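# Place blue foam block, or else cardboard box, on counter

## Task

Check the floor of this room for a blue foam block. If one is there, set it on the counter; if none is, set the cardboard box on the counter. Nothing other than that one object may end up on the counter. The robot must stay upright and not end leaning, or the task fails. The object must rest on the counter by itself at the end; it does not count if only the robot is holding it there.

## Robot and tools

Robot: a Hello Robot Stretch 3 with one arm. It has a two-wheeled base (0.33 m long, 0.34 m wide), a lift that slides the arm up and down a mast, and a telescoping arm pointing out of the robot's RIGHT side, ending in a wrist and a two-finger gripper. The base cannot move sideways, so reaching further forward means driving. Turning in place pivots about the wheel-axle midpoint, 0.05 m behind the front edge. With the arm pulled in and the wrist folded, the sweep radius when turning is 0.28 m; an unfolded, level wrist reaches past that. Cameras: head_camera and nav_camera on the head (both aimed by head_pan_rad and head_tilt_rad), and wrist_camera on the gripper. Loose objects may occasionally get nudged by outside forces.

Frames: the base frame has its origin on the floor between the drive wheels, x forward, y to the left, z up. hand_pose is reported in it, at the point where closed fingertips meet. The odometry frame is the base frame as it was at the start. Heading runs -3.142 to 3.142, positive to the left.

Tool execute_actions takes "actions", a list run in order (empty list: just report and return images). Each action may have "robot", "steps" (1 to 450 control steps at 30 per second, default 1) and "until" (cuts the action short once all its conditions hold). {"steps": n} alone waits. "robot" is either one command, a list of up to 8 commands run one after another (each may also be {"pause_s": s}, s at most 15), or {"stop": true}, which brakes everything and clears the queue. A command may contain:
- "base": exactly one of {"translate_m": d}, a straight drive of d metres relative to where the base is when that command begins (positive forward, |d| at most 1), or {"rotate_rad": d}, a turn in place of d radians relative to the current heading (positive counter-clockwise seen from above, |d| at most 3.2).
- "joints": absolute targets by name; unnamed joints keep their targets. lift_m 0 to 1.1 (arm height, metres); arm_m 0 to 0.52 (extension, metres); wrist_yaw_rad -1.345 to 4.42 (0 along the arm, positive swings toward the front, 3.0 folded over the base); wrist_pitch_rad -1.57 to 0.451 (0 level, negative tips fingers down); wrist_roll_rad -2.911 to 2.911 (0 fingers side by side); gripper_m -0.089 to 0.179 (larger is wider; the actual fingertip gap is about 0.007 less when nearly shut, 0.025 less fully open, zero under 0.007); head_pan_rad -3.953 to 1.73 (0 forward, positive left, -1.57 looks along the arm); head_tilt_rad -1.53 to 0.419 (negative down).
- "contact_limits": {"arm_m": effort %} from 1 to 100; the arm halts with contact_stop when its effort hits that level. Lower values are gentler; it applies until arm_m is next commanded.
Base and joint motions in one command start together and keep running across later actions and while you think. A new command overrides at once and discards the rest of any older queue. To wait for everything to settle, use "steps": 450 with "until": {"robot": {"status": "ended"}}. Other conditions compare fields such as lift_m, arm_m_goal, base_status, queue, queue_left or refusals with "=", "!=", "<", "<=", ">", ">=", e.g. {"lift_m": [">", 0.3]}; {"any": {"status": "ended"}} fires when the first motion ends. Any invalid value rejects the entire call.

Tool zoom_image: "camera" (head_camera, nav_camera or wrist_camera) and "region" [x0, y0, x1, y1] in pixels of that camera's last image, top-left origin, at most 504 by 504.

Speed: full base speed (0.30 m/s, 1.9 rad/s) only when stowed: lift_m under 0.30, arm_m under 0.03, wrist_yaw_rad over 2.54; otherwise 0.10 m/s and 0.63 rad/s.

Gripping: command gripper_m below the object's width (smaller squeezes harder); release by opening at least 0.02 past where the pads first touched. Neither the reading nor "done" proves an object is held; check images. Overly hard squeezing gets reduced by a stall guard and heavy items may slip; send a new value to regrip.

Safe wrist moves: fold (yaw 3.0) or unfold only with lift_m between 0.32 and 0.95, pitch -0.4 and roll near 0; once folded the lift may go down to 0.25. If yaw is below -0.4, keep pitch at -0.5 or lower.

Results: base_status and joint_status read moving, done, off_target (resting short of goal, possibly still pushing), contact_stop (lift or arm hit something and went slack), time_out, stopped, not_commanded or torque_fault (wrist servo off for about 10 s, limp, goals refused). The base_status bracket shows distance travelled versus goal. joint_goals, measured_speeds, motor_effort (percent, peak in brackets, noisy and biased), queue (idle, running, done, dropped, stopped), queue_left, refusals. Lines starting refused:, dropped: or replaced: explain problems. robot.on_its_own reports goals the robot changed, slack or switched-off joints, and a base lean of 3 degrees or more. base_tilt gives lean in degrees (forward, right). lidar_m: 12 distances from the base origin, 30-degree sectors, 1st straight ahead going counter-clockwise (4th left, 7th behind, 10th right), in a plane 0.17 m up, so tabletops are invisible. wrist_depth_mm and head_depth_mm are 7x7 grids of median depth in mm. base_odometry counts wheel turns only.

Avoid: pushing into something rigid with the gripper above about 0.45 m, pushing again after a contact_stop, driving while the gripper presses or hooks on something fixed, and snagging furniture, especially reversing; any of these can tip the robot. If it leans, undo the last move in small steps, pull the gripper free, and lower lift_m to about 0.2 if still tipped. Avoid drops, slams, hard pushes and wrist overloads. Open the gripper and withdraw so the object rests on its own, and wait until all motion has ended before calling finished_scene.

Each tool is called in YAML: its name, and indented under it one key for each argument.

## Session

execute_actions:
  actions: []

Scene clock: 0.00 s.
robot.base_odometry: x=+0.000 y=+0.000 heading=+0.000 (m, m, rad; robot's odometry frame)
robot.turned_by_wheels: +0.000 (rad since the last result)
robot.turned_by_imu: +0.000 (rad since the last result)
robot.base_tilt: forward=-1.9 right=-1.4 (deg)
robot.lidar_m: 1.52 1.54 1.52 1.67 1.49 1.47 1.16 2.25 2.22 2.46 1.40 1.39
robot.head_depth_mm: 2058 3132 3301 3343 1955 1396 1401 / 2068 2825 2924 2983 1914 1501 1501 / 2070 2526 2547 2581 1892 1632 1621 / 2094 2220 2253 2263 1855 1784 1782 / 1942 1992 2011 2045 1967 1970 1966 / 1784 1794 1822 1833 1828 1859 1890 / 1634 1645 1652 1678 1675 1695 1704
robot.base_status: not_commanded
robot.joint_positions: lift_m=+0.403 arm_m=-0.001 wrist_yaw_rad=+2.934 wrist_pitch_rad=-0.635 wrist_roll_rad=-0.007 gripper_m=+0.037 head_pan_rad=+0.004 head_tilt_rad=-0.023
robot.joint_goals: lift_m=+0.403 arm_m=-0.001 wrist_yaw_rad=+2.934 wrist_pitch_rad=-0.635 wrist_roll_rad=-0.007 gripper_m=+0.037 head_pan_rad=+0.004 head_tilt_rad=-0.023
robot.joint_status: lift_m=not_commanded arm_m=not_commanded wrist_yaw_rad=not_commanded wrist_pitch_rad=not_commanded wrist_roll_rad=not_commanded gripper_m=not_commanded head_pan_rad=not_commanded head_tilt_rad=not_commanded
robot.measured_speeds: translate_m=+0.000 rotate_rad=+0.000 lift_m=+0.000 arm_m=+0.000 wrist_yaw_rad=+0.000 wrist_pitch_rad=+0.000 wrist_roll_rad=+0.000 head_pan_rad=+0.000 head_tilt_rad=+0.000
robot: refusals=0 queue=idle queue_left=0
robot.motor_effort: left_wheel=+0 right_wheel=+1 lift_m=+35 arm_m=+0 wrist_yaw_rad=+0 wrist_pitch_rad=+4 wrist_roll_rad=+0 gripper_m=+1 head_pan_rad=+0 head_tilt_rad=+2 (%)
robot.hand_pose: x=+0.0183 y=+0.0440 z=+0.3708 quat_wxyz=(+0.289, +0.688, +0.151, +0.648) (m; robot's base frame)
robot.wrist_depth_mm: - - - - - - - / 851 - 889 931 969 - - / 729 - 760 782 806 824 835 / 635 636 664 670 686 700 712 / 559 571 - 594 608 613 618 / 506 - - 532 534 550 552 / - - - 487 480 491 498
pictures: head_camera (sideways: a quarter turn clockwise sets it upright), nav_camera (sideways: a quarter turn counterclockwise sets it upright), wrist_camera
Images, in order (width x height): head_camera 896x504, nav_camera 672x504, wrist_camera 644x364.

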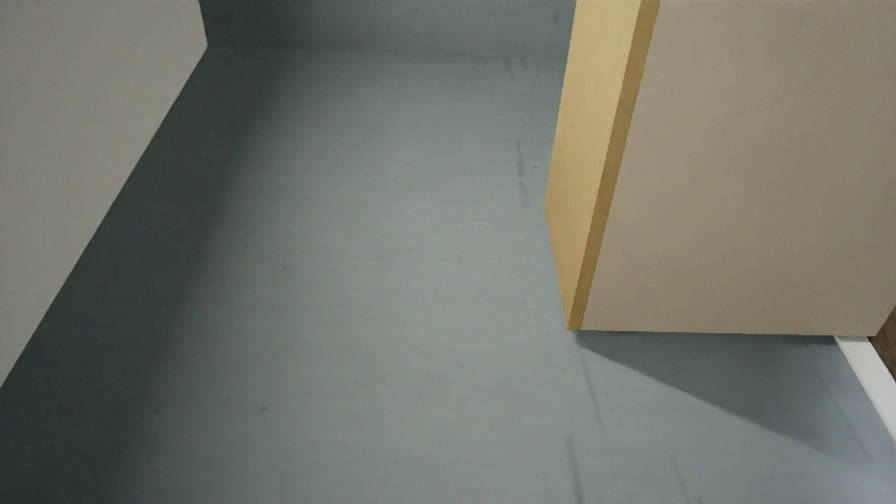

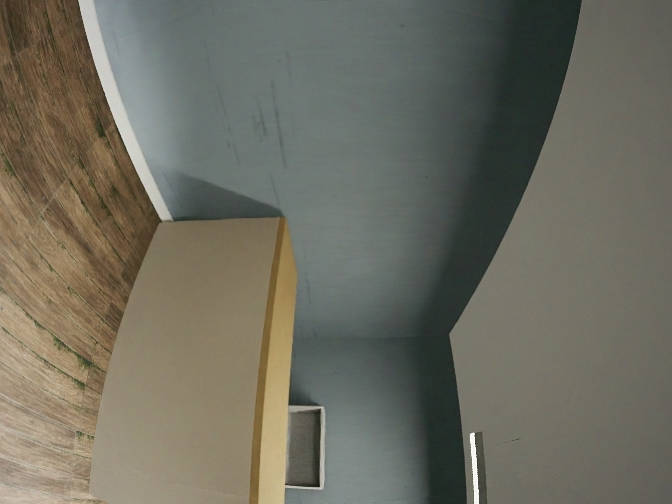

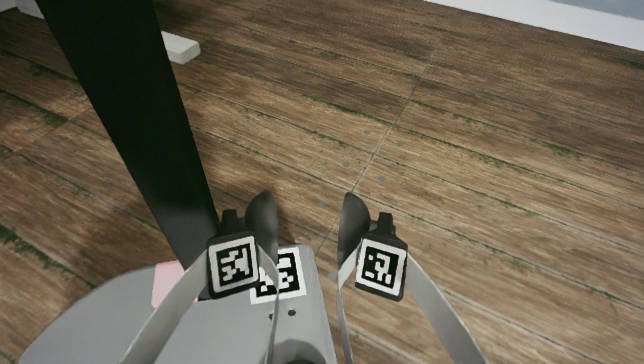

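execute_actions:
  actions:
    - {"robot":{"joints":{"head_pan_rad":-1.2,"head_tilt_rad":-0.7}},"steps":450,"until":{"robot":{"status":"ended"}}}

execute_actions:
  actions:
    - {"robot":{"joints":{"head_pan_rad":-2.7,"head_tilt_rad":-0.7}},"steps":450,"until":{"robot":{"status":"ended"}}}

execute_actions:
  actions:
    - {"robot":{"joints":{"head_pan_rad":-3.95,"head_tilt_rad":-0.7}},"steps":450,"until":{"robot":{"status":"ended"}}}

Scene clock: 1.47 s.
robot.base_odometry: x=+0.000 y=+0.000 heading=+0.000 (m, m, rad; robot's odometry frame)
robot.turned_by_wheels: +0.000 (rad since the last result)
robot.turned_by_imu: +0.000 (rad since the last result)
robot.base_tilt: forward=-1.9 right=-1.4 (deg)
robot.lidar_m: 1.52 1.54 1.52 1.67 1.49 1.48 1.16 2.25 2.22 2.45 1.41 1.39
robot.head_depth_mm: 2775 2967 2532 1971 1627 1371 1198 / 3092 3261 2538 1999 1616 1381 1193 / 3337 3587 2568 1995 1621 1385 1196 / 3202 3407 2561 1988 1614 1379 1198 / 3035 3270 2561 2004 1633 1382 1195 / 2938 3165 2472 1781 1633 1387 1196 / 2779 1304 1436 1623 1628 1382 1199
robot.base_status: not_commanded
robot.joint_positions: lift_m=+0.403 arm_m=-0.001 wrist_yaw_rad=+2.934 wrist_pitch_rad=-0.635 wrist_roll_rad=-0.007 gripper_m=+0.037 head_pan_rad=-1.193 head_tilt_rad=-0.691
robot.joint_goals: lift_m=+0.403 arm_m=-0.001 wrist_yaw_rad=+2.934 wrist_pitch_rad=-0.635 wrist_roll_rad=-0.007 gripper_m=+0.037 head_pan_rad=-1.200 head_tilt_rad=-0.700
robot.joint_status: lift_m=not_commanded arm_m=not_commanded wrist_yaw_rad=not_commanded wrist_pitch_rad=not_commanded wrist_roll_rad=not_commanded gripper_m=not_commanded head_pan_rad=done head_tilt_rad=done
robot.measured_speeds: translate_m=+0.000 rotate_rad=+0.000 lift_m=+0.000 arm_m=+0.000 wrist_yaw_rad=+0.000 wrist_pitch_rad=+0.000 wrist_roll_rad=+0.000 head_pan_rad=+0.000 head_tilt_rad=+0.000
robot: refusals=0 queue=done queue_left=0
robot.motor_effort: left_wheel=-1(1) right_wheel=+1(1) lift_m=+35(35) arm_m=-1(0) wrist_yaw_rad=+0(1) wrist_pitch_rad=+4(4) wrist_roll_rad=+0(0) gripper_m=+1(0) head_pan_rad=-3(36) head_tilt_rad=-5(45) (%)
robot.hand_pose: x=+0.0183 y=+0.0440 z=+0.3708 quat_wxyz=(+0.289, +0.688, +0.151, +0.648) (m; robot's base frame)
robot.wrist_depth_mm: - - - - - - - / 861 - 886 924 946 - - / 733 - 762 782 795 825 838 / 644 635 664 672 680 693 722 / 560 572 - 594 609 612 626 / 508 - - 530 533 540 551 / - - - 489 483 495 497
pictures: head_camera (sideways: a quarter turn clockwise sets it upright), nav_camera (sideways: a quarter turn counterclockwise sets it upright), wrist_camera
Images, in order (width x height): head_camera 896x504, nav_camera 672x504, wrist_camera 644x364.

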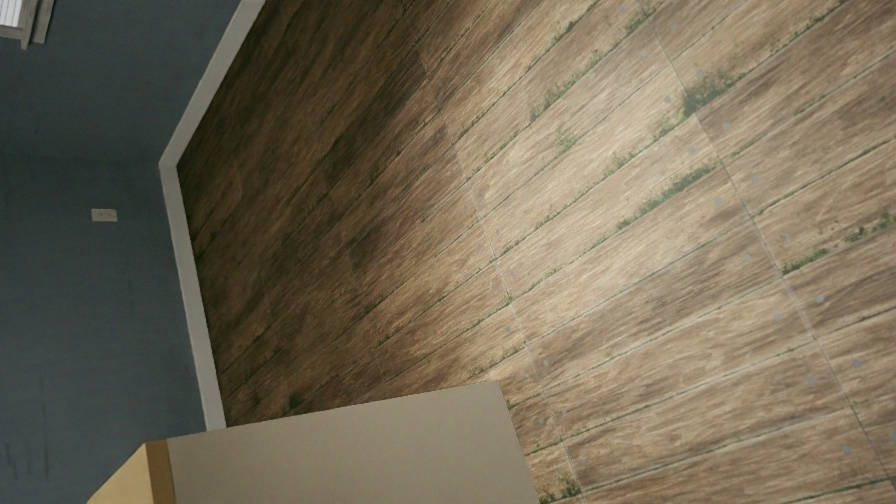

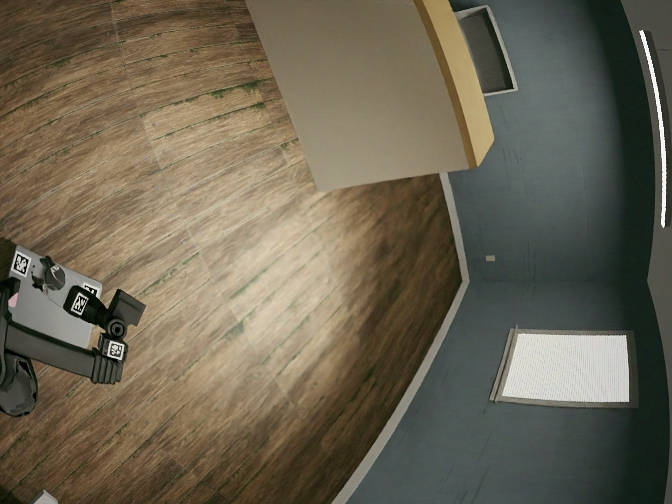

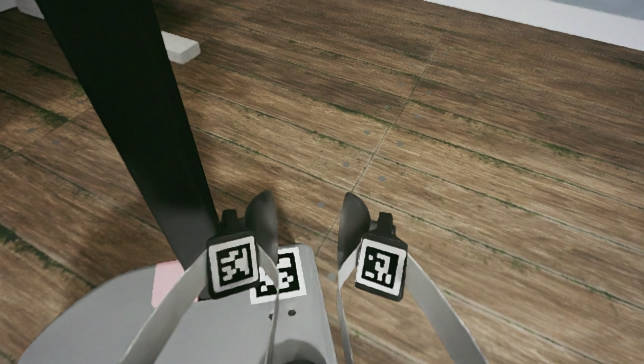

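Scene clock: 2.73 s.
robot.base_odometry: x=+0.000 y=+0.000 heading=+0.000 (m, m, rad; robot's odometry frame)
robot.turned_by_wheels: +0.000 (rad since the last result)
robot.turned_by_imu: +0.000 (rad since the last result)
robot.base_tilt: forward=-2.0 right=-1.4 (deg)
robot.lidar_m: 1.52 1.54 1.53 1.66 1.49 1.47 1.16 2.25 2.22 2.45 1.41 1.39
robot.head_depth_mm: 1970 2100 2205 1985 1631 1378 1190 / 2213 2409 2463 1985 1622 1379 1203 / 2190 2493 2530 1998 1627 1377 1194 / 2117 2330 2489 1991 1633 1388 1195 / 2018 2247 2460 1997 1633 1383 1198 / 1936 2150 2374 1982 1635 1381 1204 / 1864 2068 2301 1995 1638 1378 1202
robot.base_status: not_commanded
robot.joint_positions: lift_m=+0.403 arm_m=-0.001 wrist_yaw_rad=+2.934 wrist_pitch_rad=-0.635 wrist_roll_rad=-0.007 gripper_m=+0.037 head_pan_rad=-2.693 head_tilt_rad=-0.691
robot.joint_goals: lift_m=+0.403 arm_m=-0.001 wrist_yaw_rad=+2.934 wrist_pitch_rad=-0.635 wrist_roll_rad=-0.007 gripper_m=+0.037 head_pan_rad=-2.700 head_tilt_rad=-0.700
robot.joint_status: lift_m=not_commanded arm_m=not_commanded wrist_yaw_rad=not_commanded wrist_pitch_rad=not_commanded wrist_roll_rad=not_commanded gripper_m=not_commanded head_pan_rad=done head_tilt_rad=done
robot.measured_speeds: translate_m=+0.000 rotate_rad=+0.000 lift_m=+0.000 arm_m=+0.000 wrist_yaw_rad=+0.000 wrist_pitch_rad=+0.000 wrist_roll_rad=+0.000 head_pan_rad=+0.000 head_tilt_rad=+0.000
robot: refusals=0 queue=done queue_left=0
robot.motor_effort: left_wheel=-1(1) right_wheel=+1(0) lift_m=+35(35) arm_m=+0(0) wrist_yaw_rad=+0(0) wrist_pitch_rad=+4(4) wrist_roll_rad=+0(0) gripper_m=+1(1) head_pan_rad=-3(41) head_tilt_rad=-5(2) (%)
robot.hand_pose: x=+0.0183 y=+0.0440 z=+0.3708 quat_wxyz=(+0.289, +0.688, +0.151, +0.648) (m; robot's base frame)
robot.wrist_depth_mm: - - - - - - - / 845 - 907 923 963 - - / 741 - 766 781 807 826 847 / 634 639 665 672 687 709 715 / 559 568 - 595 602 610 620 / 509 - - 531 530 543 551 / - - - 493 483 493 500
pictures: head_camera (sideways: a quarter turn clockwise sets it upright), nav_camera (sideways: a quarter turn counterclockwise sets it upright), wrist_camera
Images, in order (width x height): head_camera 896x504, nav_camera 672x504, wrist_camera 644x364.

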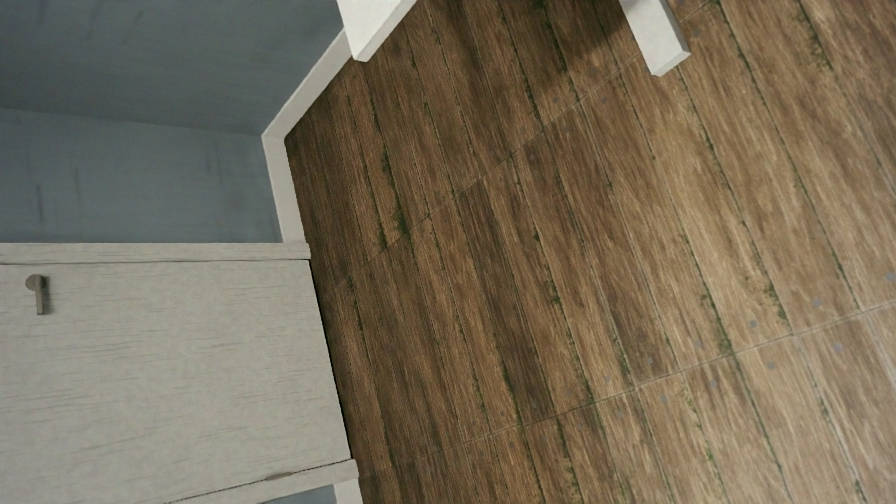

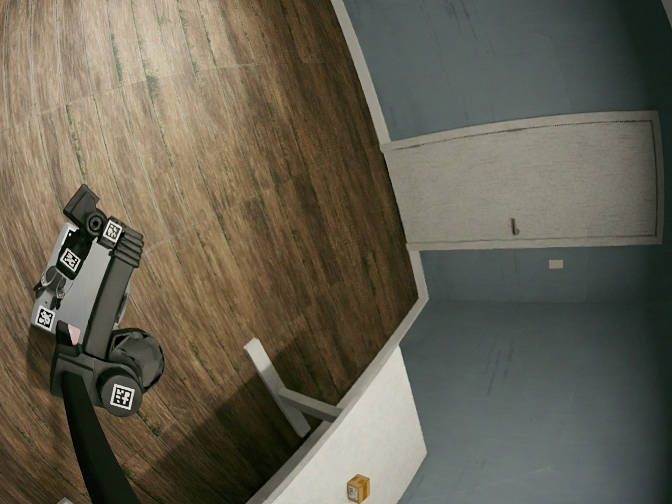

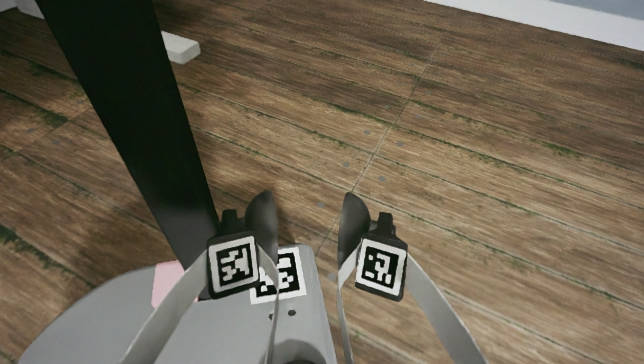

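Scene clock: 3.90 s.
robot.base_odometry: x=+0.000 y=+0.000 heading=+0.000 (m, m, rad; robot's odometry frame)
robot.turned_by_wheels: +0.000 (rad since the last result)
robot.turned_by_imu: +0.000 (rad since the last result)
robot.base_tilt: forward=-2.0 right=-1.4 (deg)
robot.lidar_m: 1.52 1.54 1.53 1.67 1.49 1.47 1.16 2.25 2.22 2.45 1.41 1.39
robot.head_depth_mm: - - - - - - 1173 / 1282 1411 - - - - - / 1282 1406 1139 914 1633 1391 1219 / 1265 1399 1135 915 1630 1386 1200 / 1260 1391 1138 914 1627 1380 1194 / 1250 1372 1142 917 1634 1380 1192 / 1241 1367 1141 887 1632 1387 1200
robot.base_status: not_commanded
robot.joint_positions: lift_m=+0.403 arm_m=-0.001 wrist_yaw_rad=+2.934 wrist_pitch_rad=-0.635 wrist_roll_rad=-0.007 gripper_m=+0.037 head_pan_rad=-3.942 head_tilt_rad=-0.692
robot.joint_goals: lift_m=+0.403 arm_m=-0.001 wrist_yaw_rad=+2.934 wrist_pitch_rad=-0.635 wrist_roll_rad=-0.007 gripper_m=+0.037 head_pan_rad=-3.950 head_tilt_rad=-0.700
robot.joint_status: lift_m=not_commanded arm_m=not_commanded wrist_yaw_rad=not_commanded wrist_pitch_rad=not_commanded wrist_roll_rad=not_commanded gripper_m=not_commanded head_pan_rad=done head_tilt_rad=done
robot.measured_speeds: translate_m=+0.000 rotate_rad=+0.000 lift_m=+0.000 arm_m=+0.000 wrist_yaw_rad=+0.000 wrist_pitch_rad=+0.000 wrist_roll_rad=+0.000 head_pan_rad=+0.000 head_tilt_rad=+0.000
robot: refusals=0 queue=done queue_left=0
robot.motor_effort: left_wheel=+0(1) right_wheel=+1(0) lift_m=+35(35) arm_m=+0(0) wrist_yaw_rad=+0(1) wrist_pitch_rad=+4(4) wrist_roll_rad=+0(0) gripper_m=+0(0) head_pan_rad=-2(35) head_tilt_rad=-5(6) (%)
robot.hand_pose: x=+0.0183 y=+0.0440 z=+0.3708 quat_wxyz=(+0.289, +0.688, +0.151, +0.648) (m; robot's base frame)
robot.wrist_depth_mm: - - - - - - - / 847 - 906 922 942 - - / 738 - 767 780 807 821 841 / 634 639 666 683 685 702 715 / 561 567 - 593 598 612 626 / 508 - - 528 530 544 554 / - - - 486 482 491 497
pictures: head_camera (sideways: a quarter turn clockwise sets it upright), nav_camera (sideways: a quarter turn counterclockwise sets it upright), wrist_camera
Images, in order (width x height): head_camera 896x504, nav_camera 672x504, wrist_camera 644x364.

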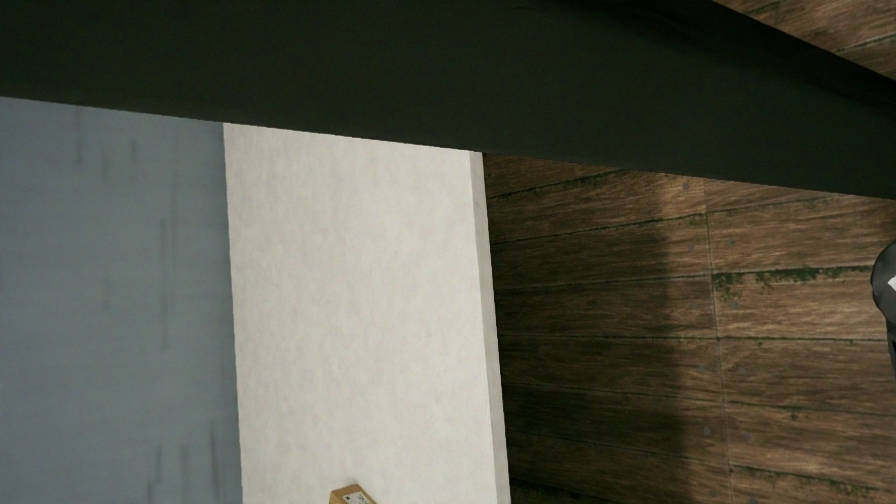

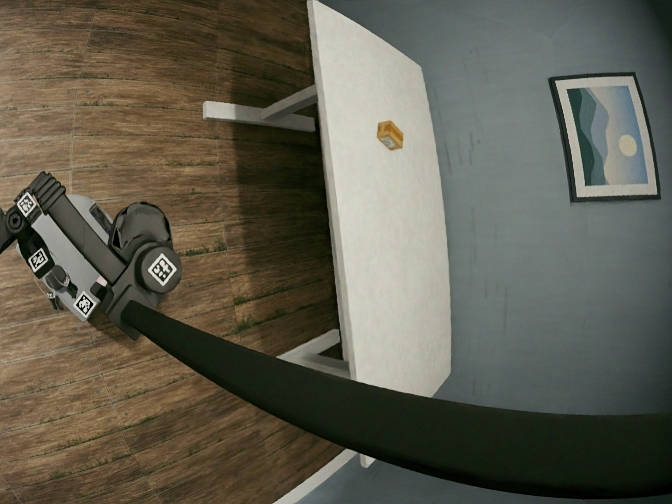

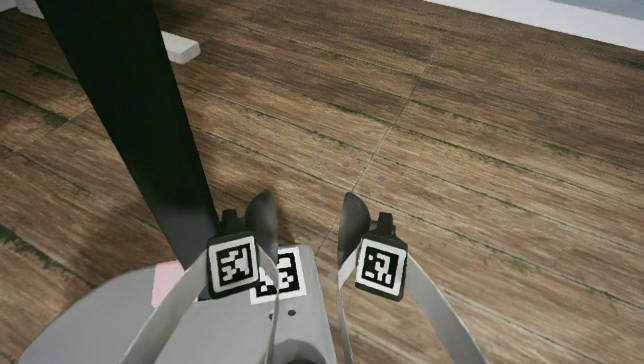

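execute_actions:
  actions:
    - {"robot":{"joints":{"head_pan_rad":0.9,"head_tilt_rad":-0.9,"lift_m":0.27}},"steps":450,"until":{"robot":{"status":"ended"}}}

Scene clock: 6.67 s.
robot.base_odometry: x=+0.000 y=+0.000 heading=+0.000 (m, m, rad; robot's odometry frame)
robot.turned_by_wheels: +0.000 (rad since the last result)
robot.turned_by_imu: +0.000 (rad since the last result)
robot.base_tilt: forward=-1.9 right=-1.4 (deg)
robot.lidar_m: 1.52 1.54 1.53 1.66 1.49 1.48 1.16 2.25 2.22 2.46 1.40 1.39
robot.head_depth_mm: 1365 1584 1789 1617 1405 1250 1125 / 1368 1593 1815 1615 1406 1255 1126 / 1382 1593 1816 1627 1416 1264 1130 / 1387 1612 1817 1629 1426 1257 1137 / 1384 1614 1824 1638 1416 1264 1131 / 1392 1608 1838 1641 1433 1264 1134 / 1399 1623 1825 1647 1432 1265 1133
robot.base_status: not_commanded
robot.joint_positions: lift_m=+0.271 arm_m=-0.001 wrist_yaw_rad=+2.934 wrist_pitch_rad=-0.635 wrist_roll_rad=-0.007 gripper_m=+0.037 head_pan_rad=+0.893 head_tilt_rad=-0.889
robot.joint_goals: lift_m=+0.270 arm_m=-0.001 wrist_yaw_rad=+2.934 wrist_pitch_rad=-0.635 wrist_roll_rad=-0.007 gripper_m=+0.037 head_pan_rad=+0.900 head_tilt_rad=-0.900
robot.joint_status: lift_m=done arm_m=not_commanded wrist_yaw_rad=not_commanded wrist_pitch_rad=not_commanded wrist_roll_rad=not_commanded gripper_m=not_commanded head_pan_rad=done head_tilt_rad=done
robot.measured_speeds: translate_m=+0.000 rotate_rad=+0.000 lift_m=+0.000 arm_m=+0.000 wrist_yaw_rad=+0.000 wrist_pitch_rad=+0.000 wrist_roll_rad=+0.000 head_pan_rad=+0.000 head_tilt_rad=+0.000
robot: refusals=0 queue=done queue_left=0
robot.motor_effort: left_wheel=-1(0) right_wheel=+1(1) lift_m=+16(37) arm_m=+0(1) wrist_yaw_rad=+0(0) wrist_pitch_rad=+4(4) wrist_roll_rad=+0(0) gripper_m=-1(0) head_pan_rad=+3(39) head_tilt_rad=-6(27) (%)
robot.hand_pose: x=+0.0183 y=+0.0440 z=+0.2379 quat_wxyz=(+0.289, +0.688, +0.151, +0.648) (m; robot's base frame)
robot.wrist_depth_mm: 754 808 818 841 878 913 947 / 641 - 671 695 710 725 759 / 546 - 569 584 599 609 624 / 472 - 519 520 511 519 531 / - - - - 446 454 466 / - - - - 396 406 413 / - - - - 358 365 369
pictures: head_camera (sideways: a quarter turn clockwise sets it upright), nav_camera (sideways: a quarter turn counterclockwise sets it upright), wrist_camera
Images, in order (width x height): head_camera 896x504, nav_camera 672x504, wrist_camera 644x364.

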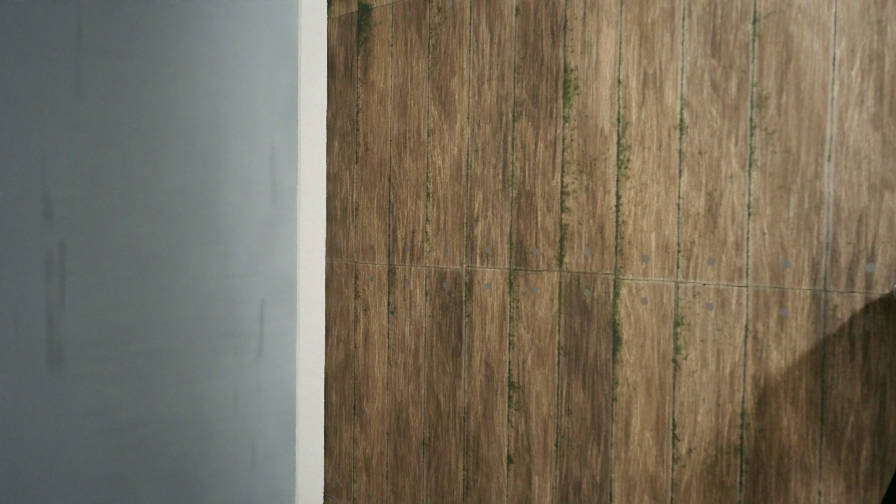

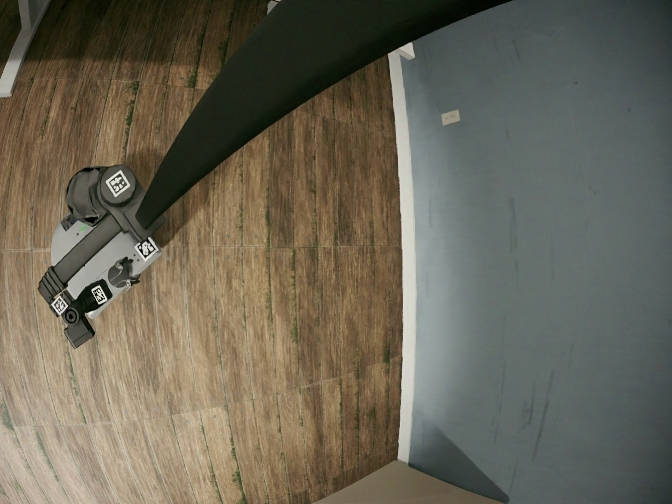

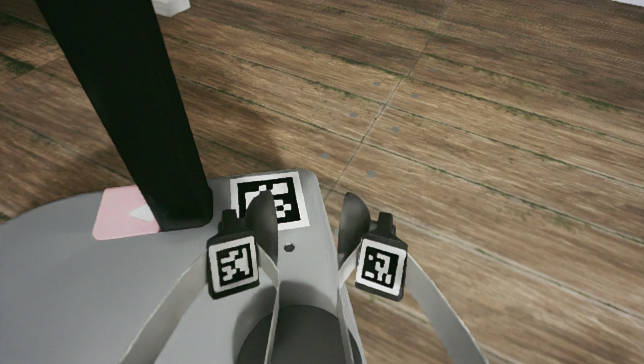

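execute_actions:
  actions:
    - {"robot":[{"base":{"rotate_rad":-1.25},"joints":{"head_pan_rad":-2.9,"head_tilt_rad":-0.4}},{"base":{"translate_m":1.0}}],"steps":450,"until":{"robot":{"status":"ended"}}}

execute_actions:
  actions:
    - {"robot":{"base":{"translate_m":1.0},"joints":{"head_pan_rad":1.5,"head_tilt_rad":-0.7}},"steps":450,"until":{"robot":{"status":"ended"}}}

Scene clock: 14.27 s.
robot.base_odometry: x=+0.315 y=-0.949 heading=-1.250 (m, m, rad; robot's odometry frame)
robot.turned_by_wheels: -1.250 (rad since the last result)
robot.turned_by_imu: -1.243 (rad since the last result)
robot.base_tilt: forward=-2.0 right=-1.4 (deg)
robot.lidar_m: 2.29 1.10 0.60 0.75 1.82 2.12 2.18 1.83 2.37 1.80 1.70 1.74
robot.head_depth_mm: 2233 2408 2534 2796 2206 1751 1416 / 2162 2330 2410 2685 2257 1744 1429 / 2110 2261 2340 2636 2246 1728 1412 / 2048 2210 2269 2559 2261 1731 1411 / 1988 2137 2249 2489 2242 1738 1416 / 1931 2070 2191 2394 2249 1743 1415 / 1889 2031 2130 1745 2126 1738 1422
robot.base_status: done (translate_m +1.0000 of +1.0000)
robot.joint_positions: lift_m=+0.271 arm_m=-0.001 wrist_yaw_rad=+2.934 wrist_pitch_rad=-0.635 wrist_roll_rad=-0.007 gripper_m=+0.037 head_pan_rad=-2.893 head_tilt_rad=-0.408
robot.joint_goals: lift_m=+0.270 arm_m=-0.001 wrist_yaw_rad=+2.934 wrist_pitch_rad=-0.635 wrist_roll_rad=-0.007 gripper_m=+0.037 head_pan_rad=-2.900 head_tilt_rad=-0.400
robot.joint_status: lift_m=done arm_m=not_commanded wrist_yaw_rad=not_commanded wrist_pitch_rad=not_commanded wrist_roll_rad=not_commanded gripper_m=not_commanded head_pan_rad=done head_tilt_rad=done
robot.measured_speeds: translate_m=+0.000 rotate_rad=+0.000 lift_m=+0.000 arm_m=+0.000 wrist_yaw_rad=+0.000 wrist_pitch_rad=+0.000 wrist_roll_rad=+0.000 head_pan_rad=+0.000 head_tilt_rad=+0.000
robot: refusals=0 queue=done queue_left=0
robot.motor_effort: left_wheel=+2(14) right_wheel=-1(5) lift_m=+16(16) arm_m=+0(0) wrist_yaw_rad=+0(0) wrist_pitch_rad=+4(4) wrist_roll_rad=+0(0) gripper_m=+0(1) head_pan_rad=-3(38) head_tilt_rad=+4(34) (%)
robot.hand_pose: x=+0.0183 y=+0.0440 z=+0.2379 quat_wxyz=(+0.289, +0.688, +0.151, +0.648) (m; robot's base frame)
robot.wrist_depth_mm: 759 808 824 775 628 816 948 / 631 - 678 697 688 725 762 / 541 - 569 578 599 602 626 / 476 - 524 518 513 523 535 / - - - - 451 454 466 / - - - - 395 406 411 / - - - - 356 363 368
pictures: head_camera (sideways: a quarter turn clockwise sets it upright), nav_camera (sideways: a quarter turn counterclockwise sets it upright), wrist_camera
Images, in order (width x height): head_camera 896x504, nav_camera 672x504, wrist_camera 644x364.

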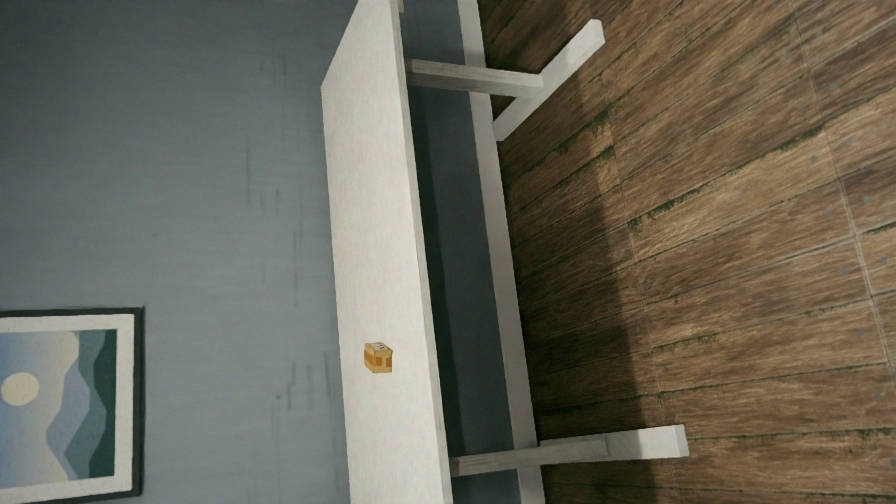

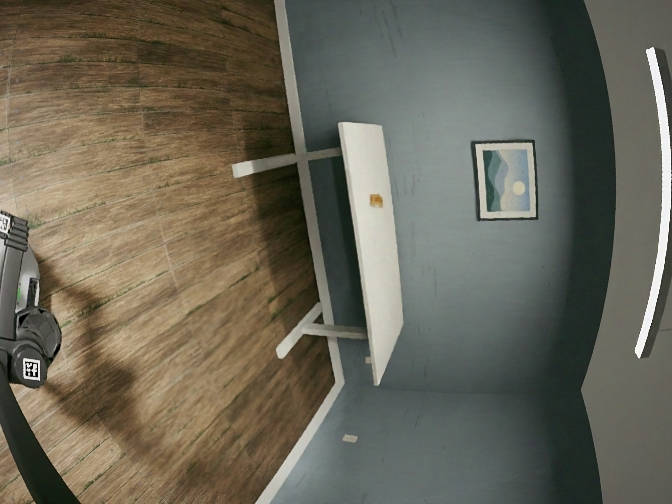

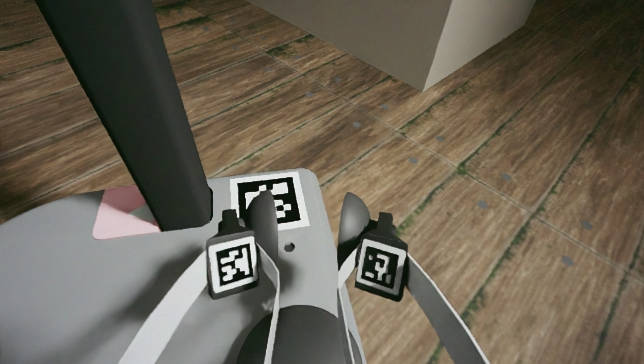

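Scene clock: 19.30 s.
robot.base_odometry: x=+0.631 y=-1.898 heading=-1.250 (m, m, rad; robot's odometry frame)
robot.turned_by_wheels: +0.000 (rad since the last result)
robot.turned_by_imu: +0.002 (rad since the last result)
robot.base_tilt: forward=-1.9 right=-1.4 (deg)
robot.lidar_m: 1.57 1.62 1.62 0.81 0.77 0.79 3.18 2.71 1.74 1.22 1.16 1.19
robot.head_depth_mm: 1654 1762 1763 1925 1620 1376 1202 / 1854 1995 2167 1965 1618 1379 1197 / 1983 2109 2349 1978 1627 1374 1203 / 2467 2736 2448 1996 1640 1376 1199 / 2599 2826 2541 2000 1634 1390 1197 / 2418 2697 2364 1011 1123 1295 1219 / 2294 2465 834 902 1026 1188 -
robot.base_status: done (translate_m +1.0000 of +1.0000)
robot.joint_positions: lift_m=+0.271 arm_m=-0.001 wrist_yaw_rad=+2.934 wrist_pitch_rad=-0.635 wrist_roll_rad=-0.007 gripper_m=+0.037 head_pan_rad=+1.493 head_tilt_rad=-0.692
robot.joint_goals: lift_m=+0.270 arm_m=-0.001 wrist_yaw_rad=+2.934 wrist_pitch_rad=-0.635 wrist_roll_rad=-0.007 gripper_m=+0.037 head_pan_rad=+1.500 head_tilt_rad=-0.700
robot.joint_status: lift_m=done arm_m=not_commanded wrist_yaw_rad=not_commanded wrist_pitch_rad=not_commanded wrist_roll_rad=not_commanded gripper_m=not_commanded head_pan_rad=done head_tilt_rad=done
robot.measured_speeds: translate_m=+0.000 rotate_rad=+0.000 lift_m=+0.000 arm_m=+0.000 wrist_yaw_rad=+0.000 wrist_pitch_rad=+0.000 wrist_roll_rad=+0.000 head_pan_rad=+0.000 head_tilt_rad=+0.000
robot: refusals=0 queue=done queue_left=0
robot.motor_effort: left_wheel=+1(13) right_wheel=-1(5) lift_m=+16(16) arm_m=-1(1) wrist_yaw_rad=+0(0) wrist_pitch_rad=+4(4) wrist_roll_rad=+0(0) gripper_m=-1(0) head_pan_rad=+4(39) head_tilt_rad=-5(31) (%)
robot.hand_pose: x=+0.0183 y=+0.0440 z=+0.2379 quat_wxyz=(+0.289, +0.688, +0.151, +0.648) (m; robot's base frame)
robot.wrist_depth_mm: 597 808 826 865 884 911 931 / 617 - 672 688 706 728 750 / 547 - 564 580 594 607 619 / 477 - 518 515 514 518 534 / - - - - 453 454 464 / - - - - 398 406 408 / - - - - 359 366 369
pictures: head_camera (sideways: a quarter turn clockwise sets it upright), nav_camera (sideways: a quarter turn counterclockwise sets it upright), wrist_camera
Images, in order (width x height): head_camera 896x504, nav_camera 672x504, wrist_camera 644x364.

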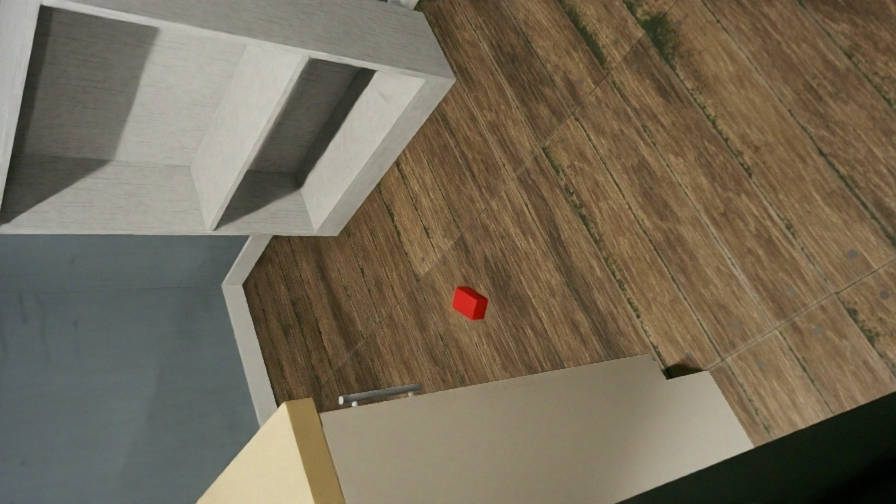

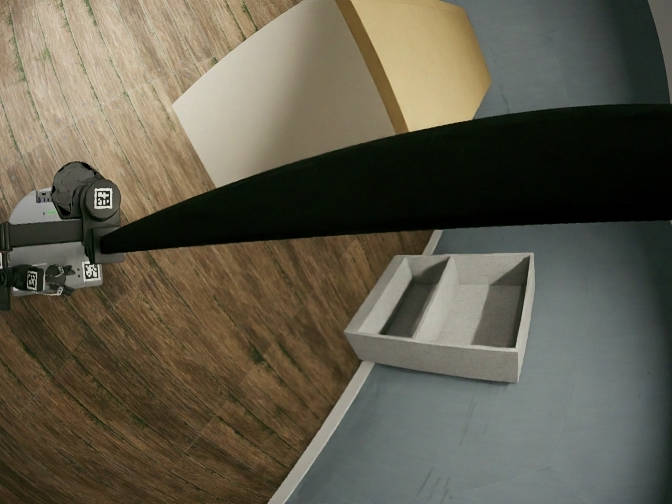

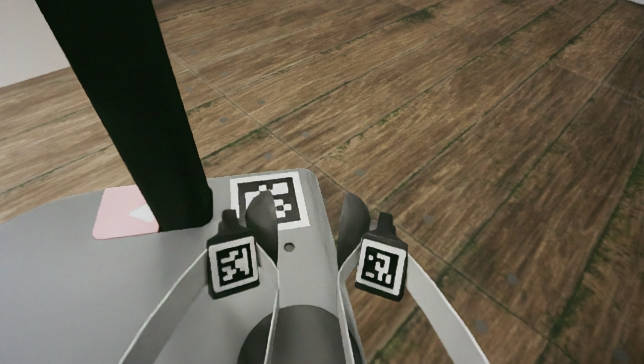

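execute_actions:
  actions:
    - {"robot":[{"base":{"rotate_rad":0.75},"joints":{"head_pan_rad":1.3,"head_tilt_rad":-0.6}},{"base":{"translate_m":0.65}}],"steps":450,"until":{"robot":{"status":"ended"}}}

Scene clock: 25.23 s.
robot.base_odometry: x=+1.201 y=-2.210 heading=-0.500 (m, m, rad; robot's odometry frame)
robot.turned_by_wheels: +0.750 (rad since the last result)
robot.turned_by_imu: +0.748 (rad since the last result)
robot.base_tilt: forward=-2.0 right=-1.4 (deg)
robot.lidar_m: 0.99 1.09 1.63 0.80 0.74 3.35 2.99 1.56 1.28 1.28 1.21 0.99
robot.head_depth_mm: 2150 2375 2551 1970 1736 1458 1252 / 2166 2374 2615 2217 1759 1464 1249 / 2133 2362 2612 2228 1755 1464 1242 / 2131 2346 2627 2228 1769 1459 1255 / 2111 2342 2605 2253 1775 1446 1244 / 2115 2065 1988 1974 1713 1463 1248 / 2115 1422 1260 1235 1210 1196 1223
robot.base_status: done (translate_m +0.6500 of +0.6500)
robot.joint_positions: lift_m=+0.271 arm_m=-0.001 wrist_yaw_rad=+2.934 wrist_pitch_rad=-0.635 wrist_roll_rad=-0.007 gripper_m=+0.037 head_pan_rad=+1.307 head_tilt_rad=-0.606
robot.joint_goals: lift_m=+0.270 arm_m=-0.001 wrist_yaw_rad=+2.934 wrist_pitch_rad=-0.635 wrist_roll_rad=-0.007 gripper_m=+0.037 head_pan_rad=+1.300 head_tilt_rad=-0.600
robot.joint_status: lift_m=done arm_m=not_commanded wrist_yaw_rad=not_commanded wrist_pitch_rad=not_commanded wrist_roll_rad=not_commanded gripper_m=not_commanded head_pan_rad=done head_tilt_rad=done
robot.measured_speeds: translate_m=+0.000 rotate_rad=+0.000 lift_m=+0.000 arm_m=+0.000 wrist_yaw_rad=+0.000 wrist_pitch_rad=+0.000 wrist_roll_rad=+0.000 head_pan_rad=+0.000 head_tilt_rad=+0.000
robot: refusals=0 queue=done queue_left=0
robot.motor_effort: left_wheel=-4(12) right_wheel=+2(8) lift_m=+16(16) arm_m=+0(1) wrist_yaw_rad=+0(0) wrist_pitch_rad=+4(4) wrist_roll_rad=+0(0) gripper_m=+1(1) head_pan_rad=-2(17) head_tilt_rad=+3(16) (%)
robot.hand_pose: x=+0.0183 y=+0.0440 z=+0.2379 quat_wxyz=(+0.289, +0.688, +0.151, +0.648) (m; robot's base frame)
robot.wrist_depth_mm: 666 810 826 866 890 916 886 / 631 - 674 683 715 736 748 / 542 - 569 583 597 606 621 / 472 - 512 516 512 519 529 / - - - - 452 455 461 / - - - - 398 405 414 / - - - - 359 367 370
pictures: head_camera (sideways: a quarter turn clockwise sets it upright), nav_camera (sideways: a quarter turn counterclockwise sets it upright), wrist_camera
Images, in order (width x height): head_camera 896x504, nav_camera 672x504, wrist_camera 644x364.

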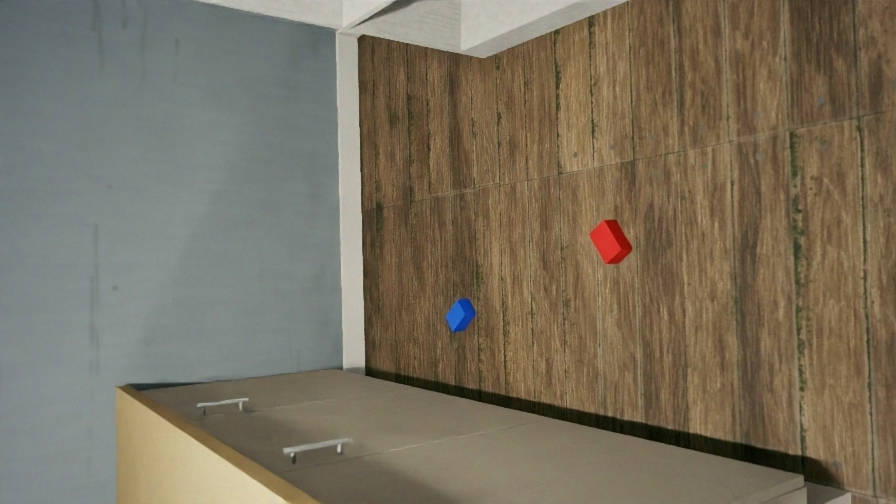

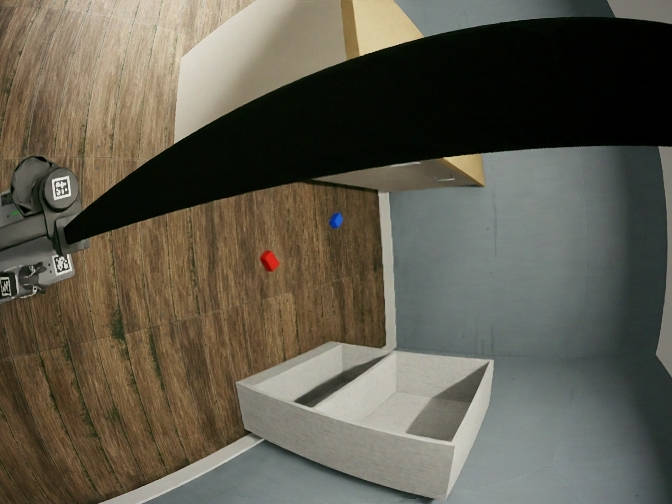

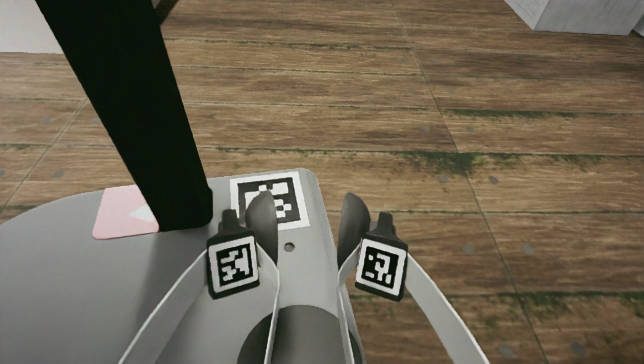

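execute_actions:
  actions:
    - {"robot":[{"base":{"translate_m":0.4},"joints":{"head_pan_rad":-3.14,"head_tilt_rad":-0.9}},{"base":{"rotate_rad":-1.79}},{"base":{"translate_m":-0.5}}],"steps":450,"until":{"robot":{"status":"ended"}}}

Scene clock: 34.60 s.
robot.base_odometry: x=+1.882 y=-2.025 heading=-2.290 (m, m, rad; robot's odometry frame)
robot.turned_by_wheels: -1.790 (rad since the last result)
robot.turned_by_imu: -1.783 (rad since the last result)
robot.base_tilt: forward=-2.0 right=-1.4 (deg)
robot.lidar_m: 1.84 0.85 0.61 0.58 0.44 0.38 1.12 1.11 0.79 0.76 2.72 1.94
robot.head_depth_mm: 994 1131 1190 1005 894 893 1107 / 1780 1978 1463 1496 1348 1208 - / 1773 2041 1915 1614 1409 1266 - / 1757 2036 1920 1629 1418 1260 - / 1764 2037 1903 1622 1426 1261 1163 / 1779 2054 1905 1637 1432 1262 1132 / 1784 2065 1935 1645 1421 1261 1132
robot.base_status: done (translate_m -0.5000 of -0.5000)
robot.joint_positions: lift_m=+0.271 arm_m=-0.001 wrist_yaw_rad=+2.934 wrist_pitch_rad=-0.635 wrist_roll_rad=-0.007 gripper_m=+0.037 head_pan_rad=-3.134 head_tilt_rad=-0.890
robot.joint_goals: lift_m=+0.270 arm_m=-0.001 wrist_yaw_rad=+2.934 wrist_pitch_rad=-0.635 wrist_roll_rad=-0.007 gripper_m=+0.037 head_pan_rad=-3.140 head_tilt_rad=-0.900
robot.joint_status: lift_m=done arm_m=not_commanded wrist_yaw_rad=not_commanded wrist_pitch_rad=not_commanded wrist_roll_rad=not_commanded gripper_m=not_commanded head_pan_rad=done head_tilt_rad=done
robot.measured_speeds: translate_m=+0.000 rotate_rad=+0.000 lift_m=+0.000 arm_m=+0.000 wrist_yaw_rad=+0.000 wrist_pitch_rad=+0.000 wrist_roll_rad=+0.000 head_pan_rad=+0.000 head_tilt_rad=+0.000
robot: refusals=0 queue=done queue_left=0
robot.motor_effort: left_wheel=+3(16) right_wheel=-1(7) lift_m=+16(16) arm_m=-1(0) wrist_yaw_rad=+1(0) wrist_pitch_rad=+4(4) wrist_roll_rad=+0(0) gripper_m=+0(0) head_pan_rad=-3(36) head_tilt_rad=-6(29) (%)
robot.hand_pose: x=+0.0183 y=+0.0440 z=+0.2379 quat_wxyz=(+0.289, +0.688, +0.151, +0.648) (m; robot's base frame)
robot.wrist_depth_mm: 510 555 582 614 654 707 765 / 504 - 629 657 695 725 748 / 502 - 572 577 595 607 632 / 466 - 518 518 509 521 537 / - - - - 449 457 465 / - - - - 397 403 412 / - - - - 361 365 369
pictures: head_camera (sideways: a quarter turn clockwise sets it upright), nav_camera (sideways: a quarter turn counterclockwise sets it upright), wrist_camera
Images, in order (width x height): head_camera 896x504, nav_camera 672x504, wrist_camera 644x364.

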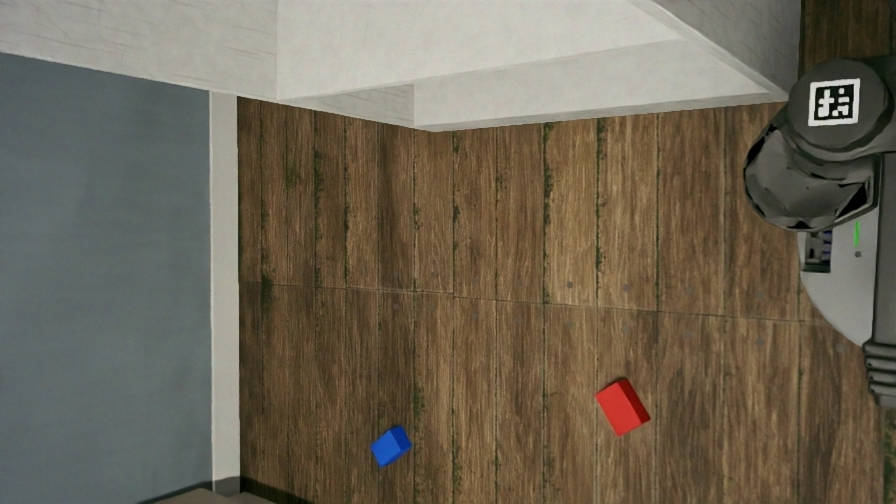

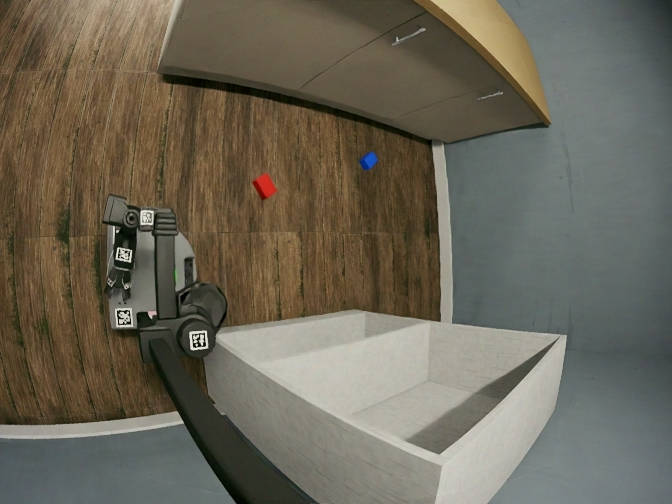

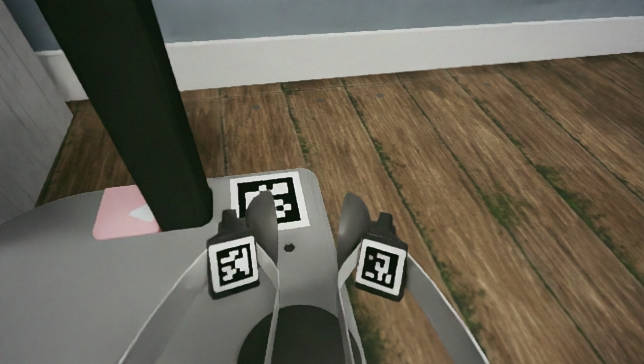

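execute_actions:
  actions:
    - {"robot":[{"base":{"rotate_rad":0.06},"joints":{"head_pan_rad":-2.6,"head_tilt_rad":-1.2}},{"base":{"translate_m":-0.55}}],"steps":450,"until":{"robot":{"status":"ended"}}}

Scene clock: 39.60 s.
robot.base_odometry: x=+2.219 y=-1.590 heading=-2.230 (m, m, rad; robot's odometry frame)
robot.turned_by_wheels: +0.060 (rad since the last result)
robot.turned_by_imu: +0.058 (rad since the last result)
robot.base_tilt: forward=-1.9 right=-1.4 (deg)
robot.lidar_m: 2.11 0.34 0.34 0.52 0.54 0.60 1.38 1.03 0.76 0.74 0.77 2.47
robot.head_depth_mm: 1497 1583 1453 1344 1263 - 1006 / 1587 1576 1456 1349 1281 - 1086 / 1678 1604 1458 1357 1281 - 1096 / 1390 1603 1455 1353 1297 - 1112 / 1193 1499 1462 1369 1280 1167 1117 / 1042 1212 1453 1367 1280 1177 1117 / 925 1054 1220 1373 1275 1196 1124
robot.base_status: done (translate_m -0.5500 of -0.5500)
robot.joint_positions: lift_m=+0.271 arm_m=-0.001 wrist_yaw_rad=+2.934 wrist_pitch_rad=-0.635 wrist_roll_rad=-0.007 gripper_m=+0.037 head_pan_rad=-2.607 head_tilt_rad=-1.186
robot.joint_goals: lift_m=+0.270 arm_m=-0.001 wrist_yaw_rad=+2.934 wrist_pitch_rad=-0.635 wrist_roll_rad=-0.007 gripper_m=+0.037 head_pan_rad=-2.600 head_tilt_rad=-1.200
robot.joint_status: lift_m=done arm_m=not_commanded wrist_yaw_rad=not_commanded wrist_pitch_rad=not_commanded wrist_roll_rad=not_commanded gripper_m=not_commanded head_pan_rad=done head_tilt_rad=done
robot.measured_speeds: translate_m=+0.000 rotate_rad=+0.000 lift_m=+0.000 arm_m=+0.000 wrist_yaw_rad=+0.000 wrist_pitch_rad=+0.000 wrist_roll_rad=+0.000 head_pan_rad=+0.000 head_tilt_rad=+0.000
robot: refusals=0 queue=done queue_left=0
robot.motor_effort: left_wheel=-4(17) right_wheel=+3(5) lift_m=+16(16) arm_m=-1(0) wrist_yaw_rad=-1(0) wrist_pitch_rad=+4(4) wrist_roll_rad=+0(0) gripper_m=-1(1) head_pan_rad=+3(27) head_tilt_rad=-8(33) (%)
robot.hand_pose: x=+0.0183 y=+0.0440 z=+0.2379 quat_wxyz=(+0.289, +0.688, +0.151, +0.648) (m; robot's base frame)
robot.wrist_depth_mm: 495 516 530 552 474 359 726 / 473 - 495 506 484 708 765 / 402 - 420 431 436 606 623 / 373 - 404 444 482 522 534 / - - - - 449 458 459 / - - - - 398 406 412 / - - - - 357 366 370
pictures: head_camera (sideways: a quarter turn clockwise sets it upright), nav_camera (sideways: a quarter turn counterclockwise sets it upright), wrist_camera
Images, in order (width x height): head_camera 896x504, nav_camera 672x504, wrist_camera 644x364.

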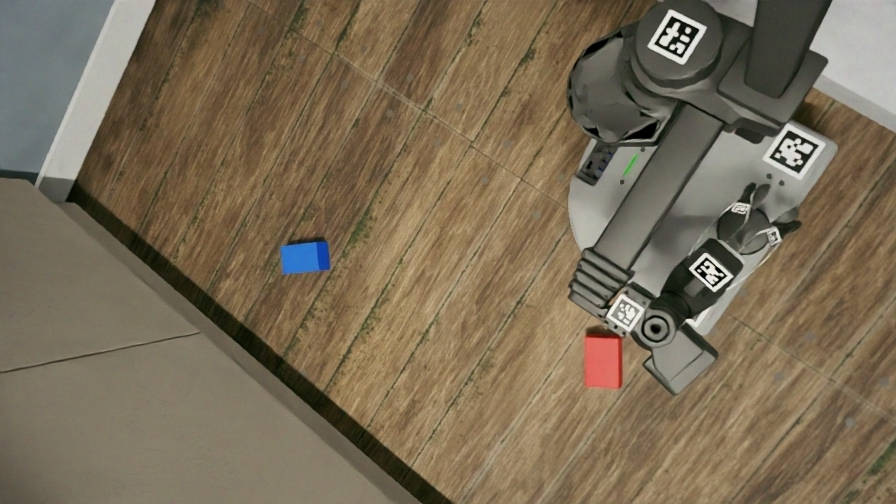

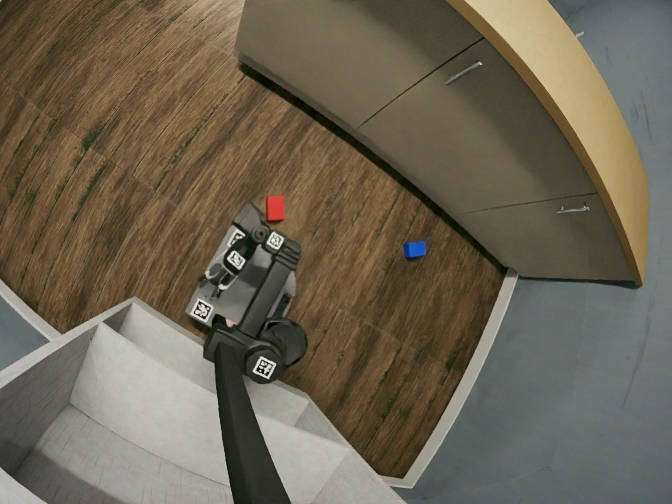

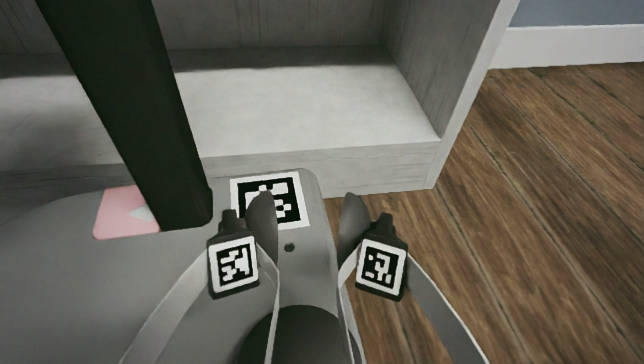

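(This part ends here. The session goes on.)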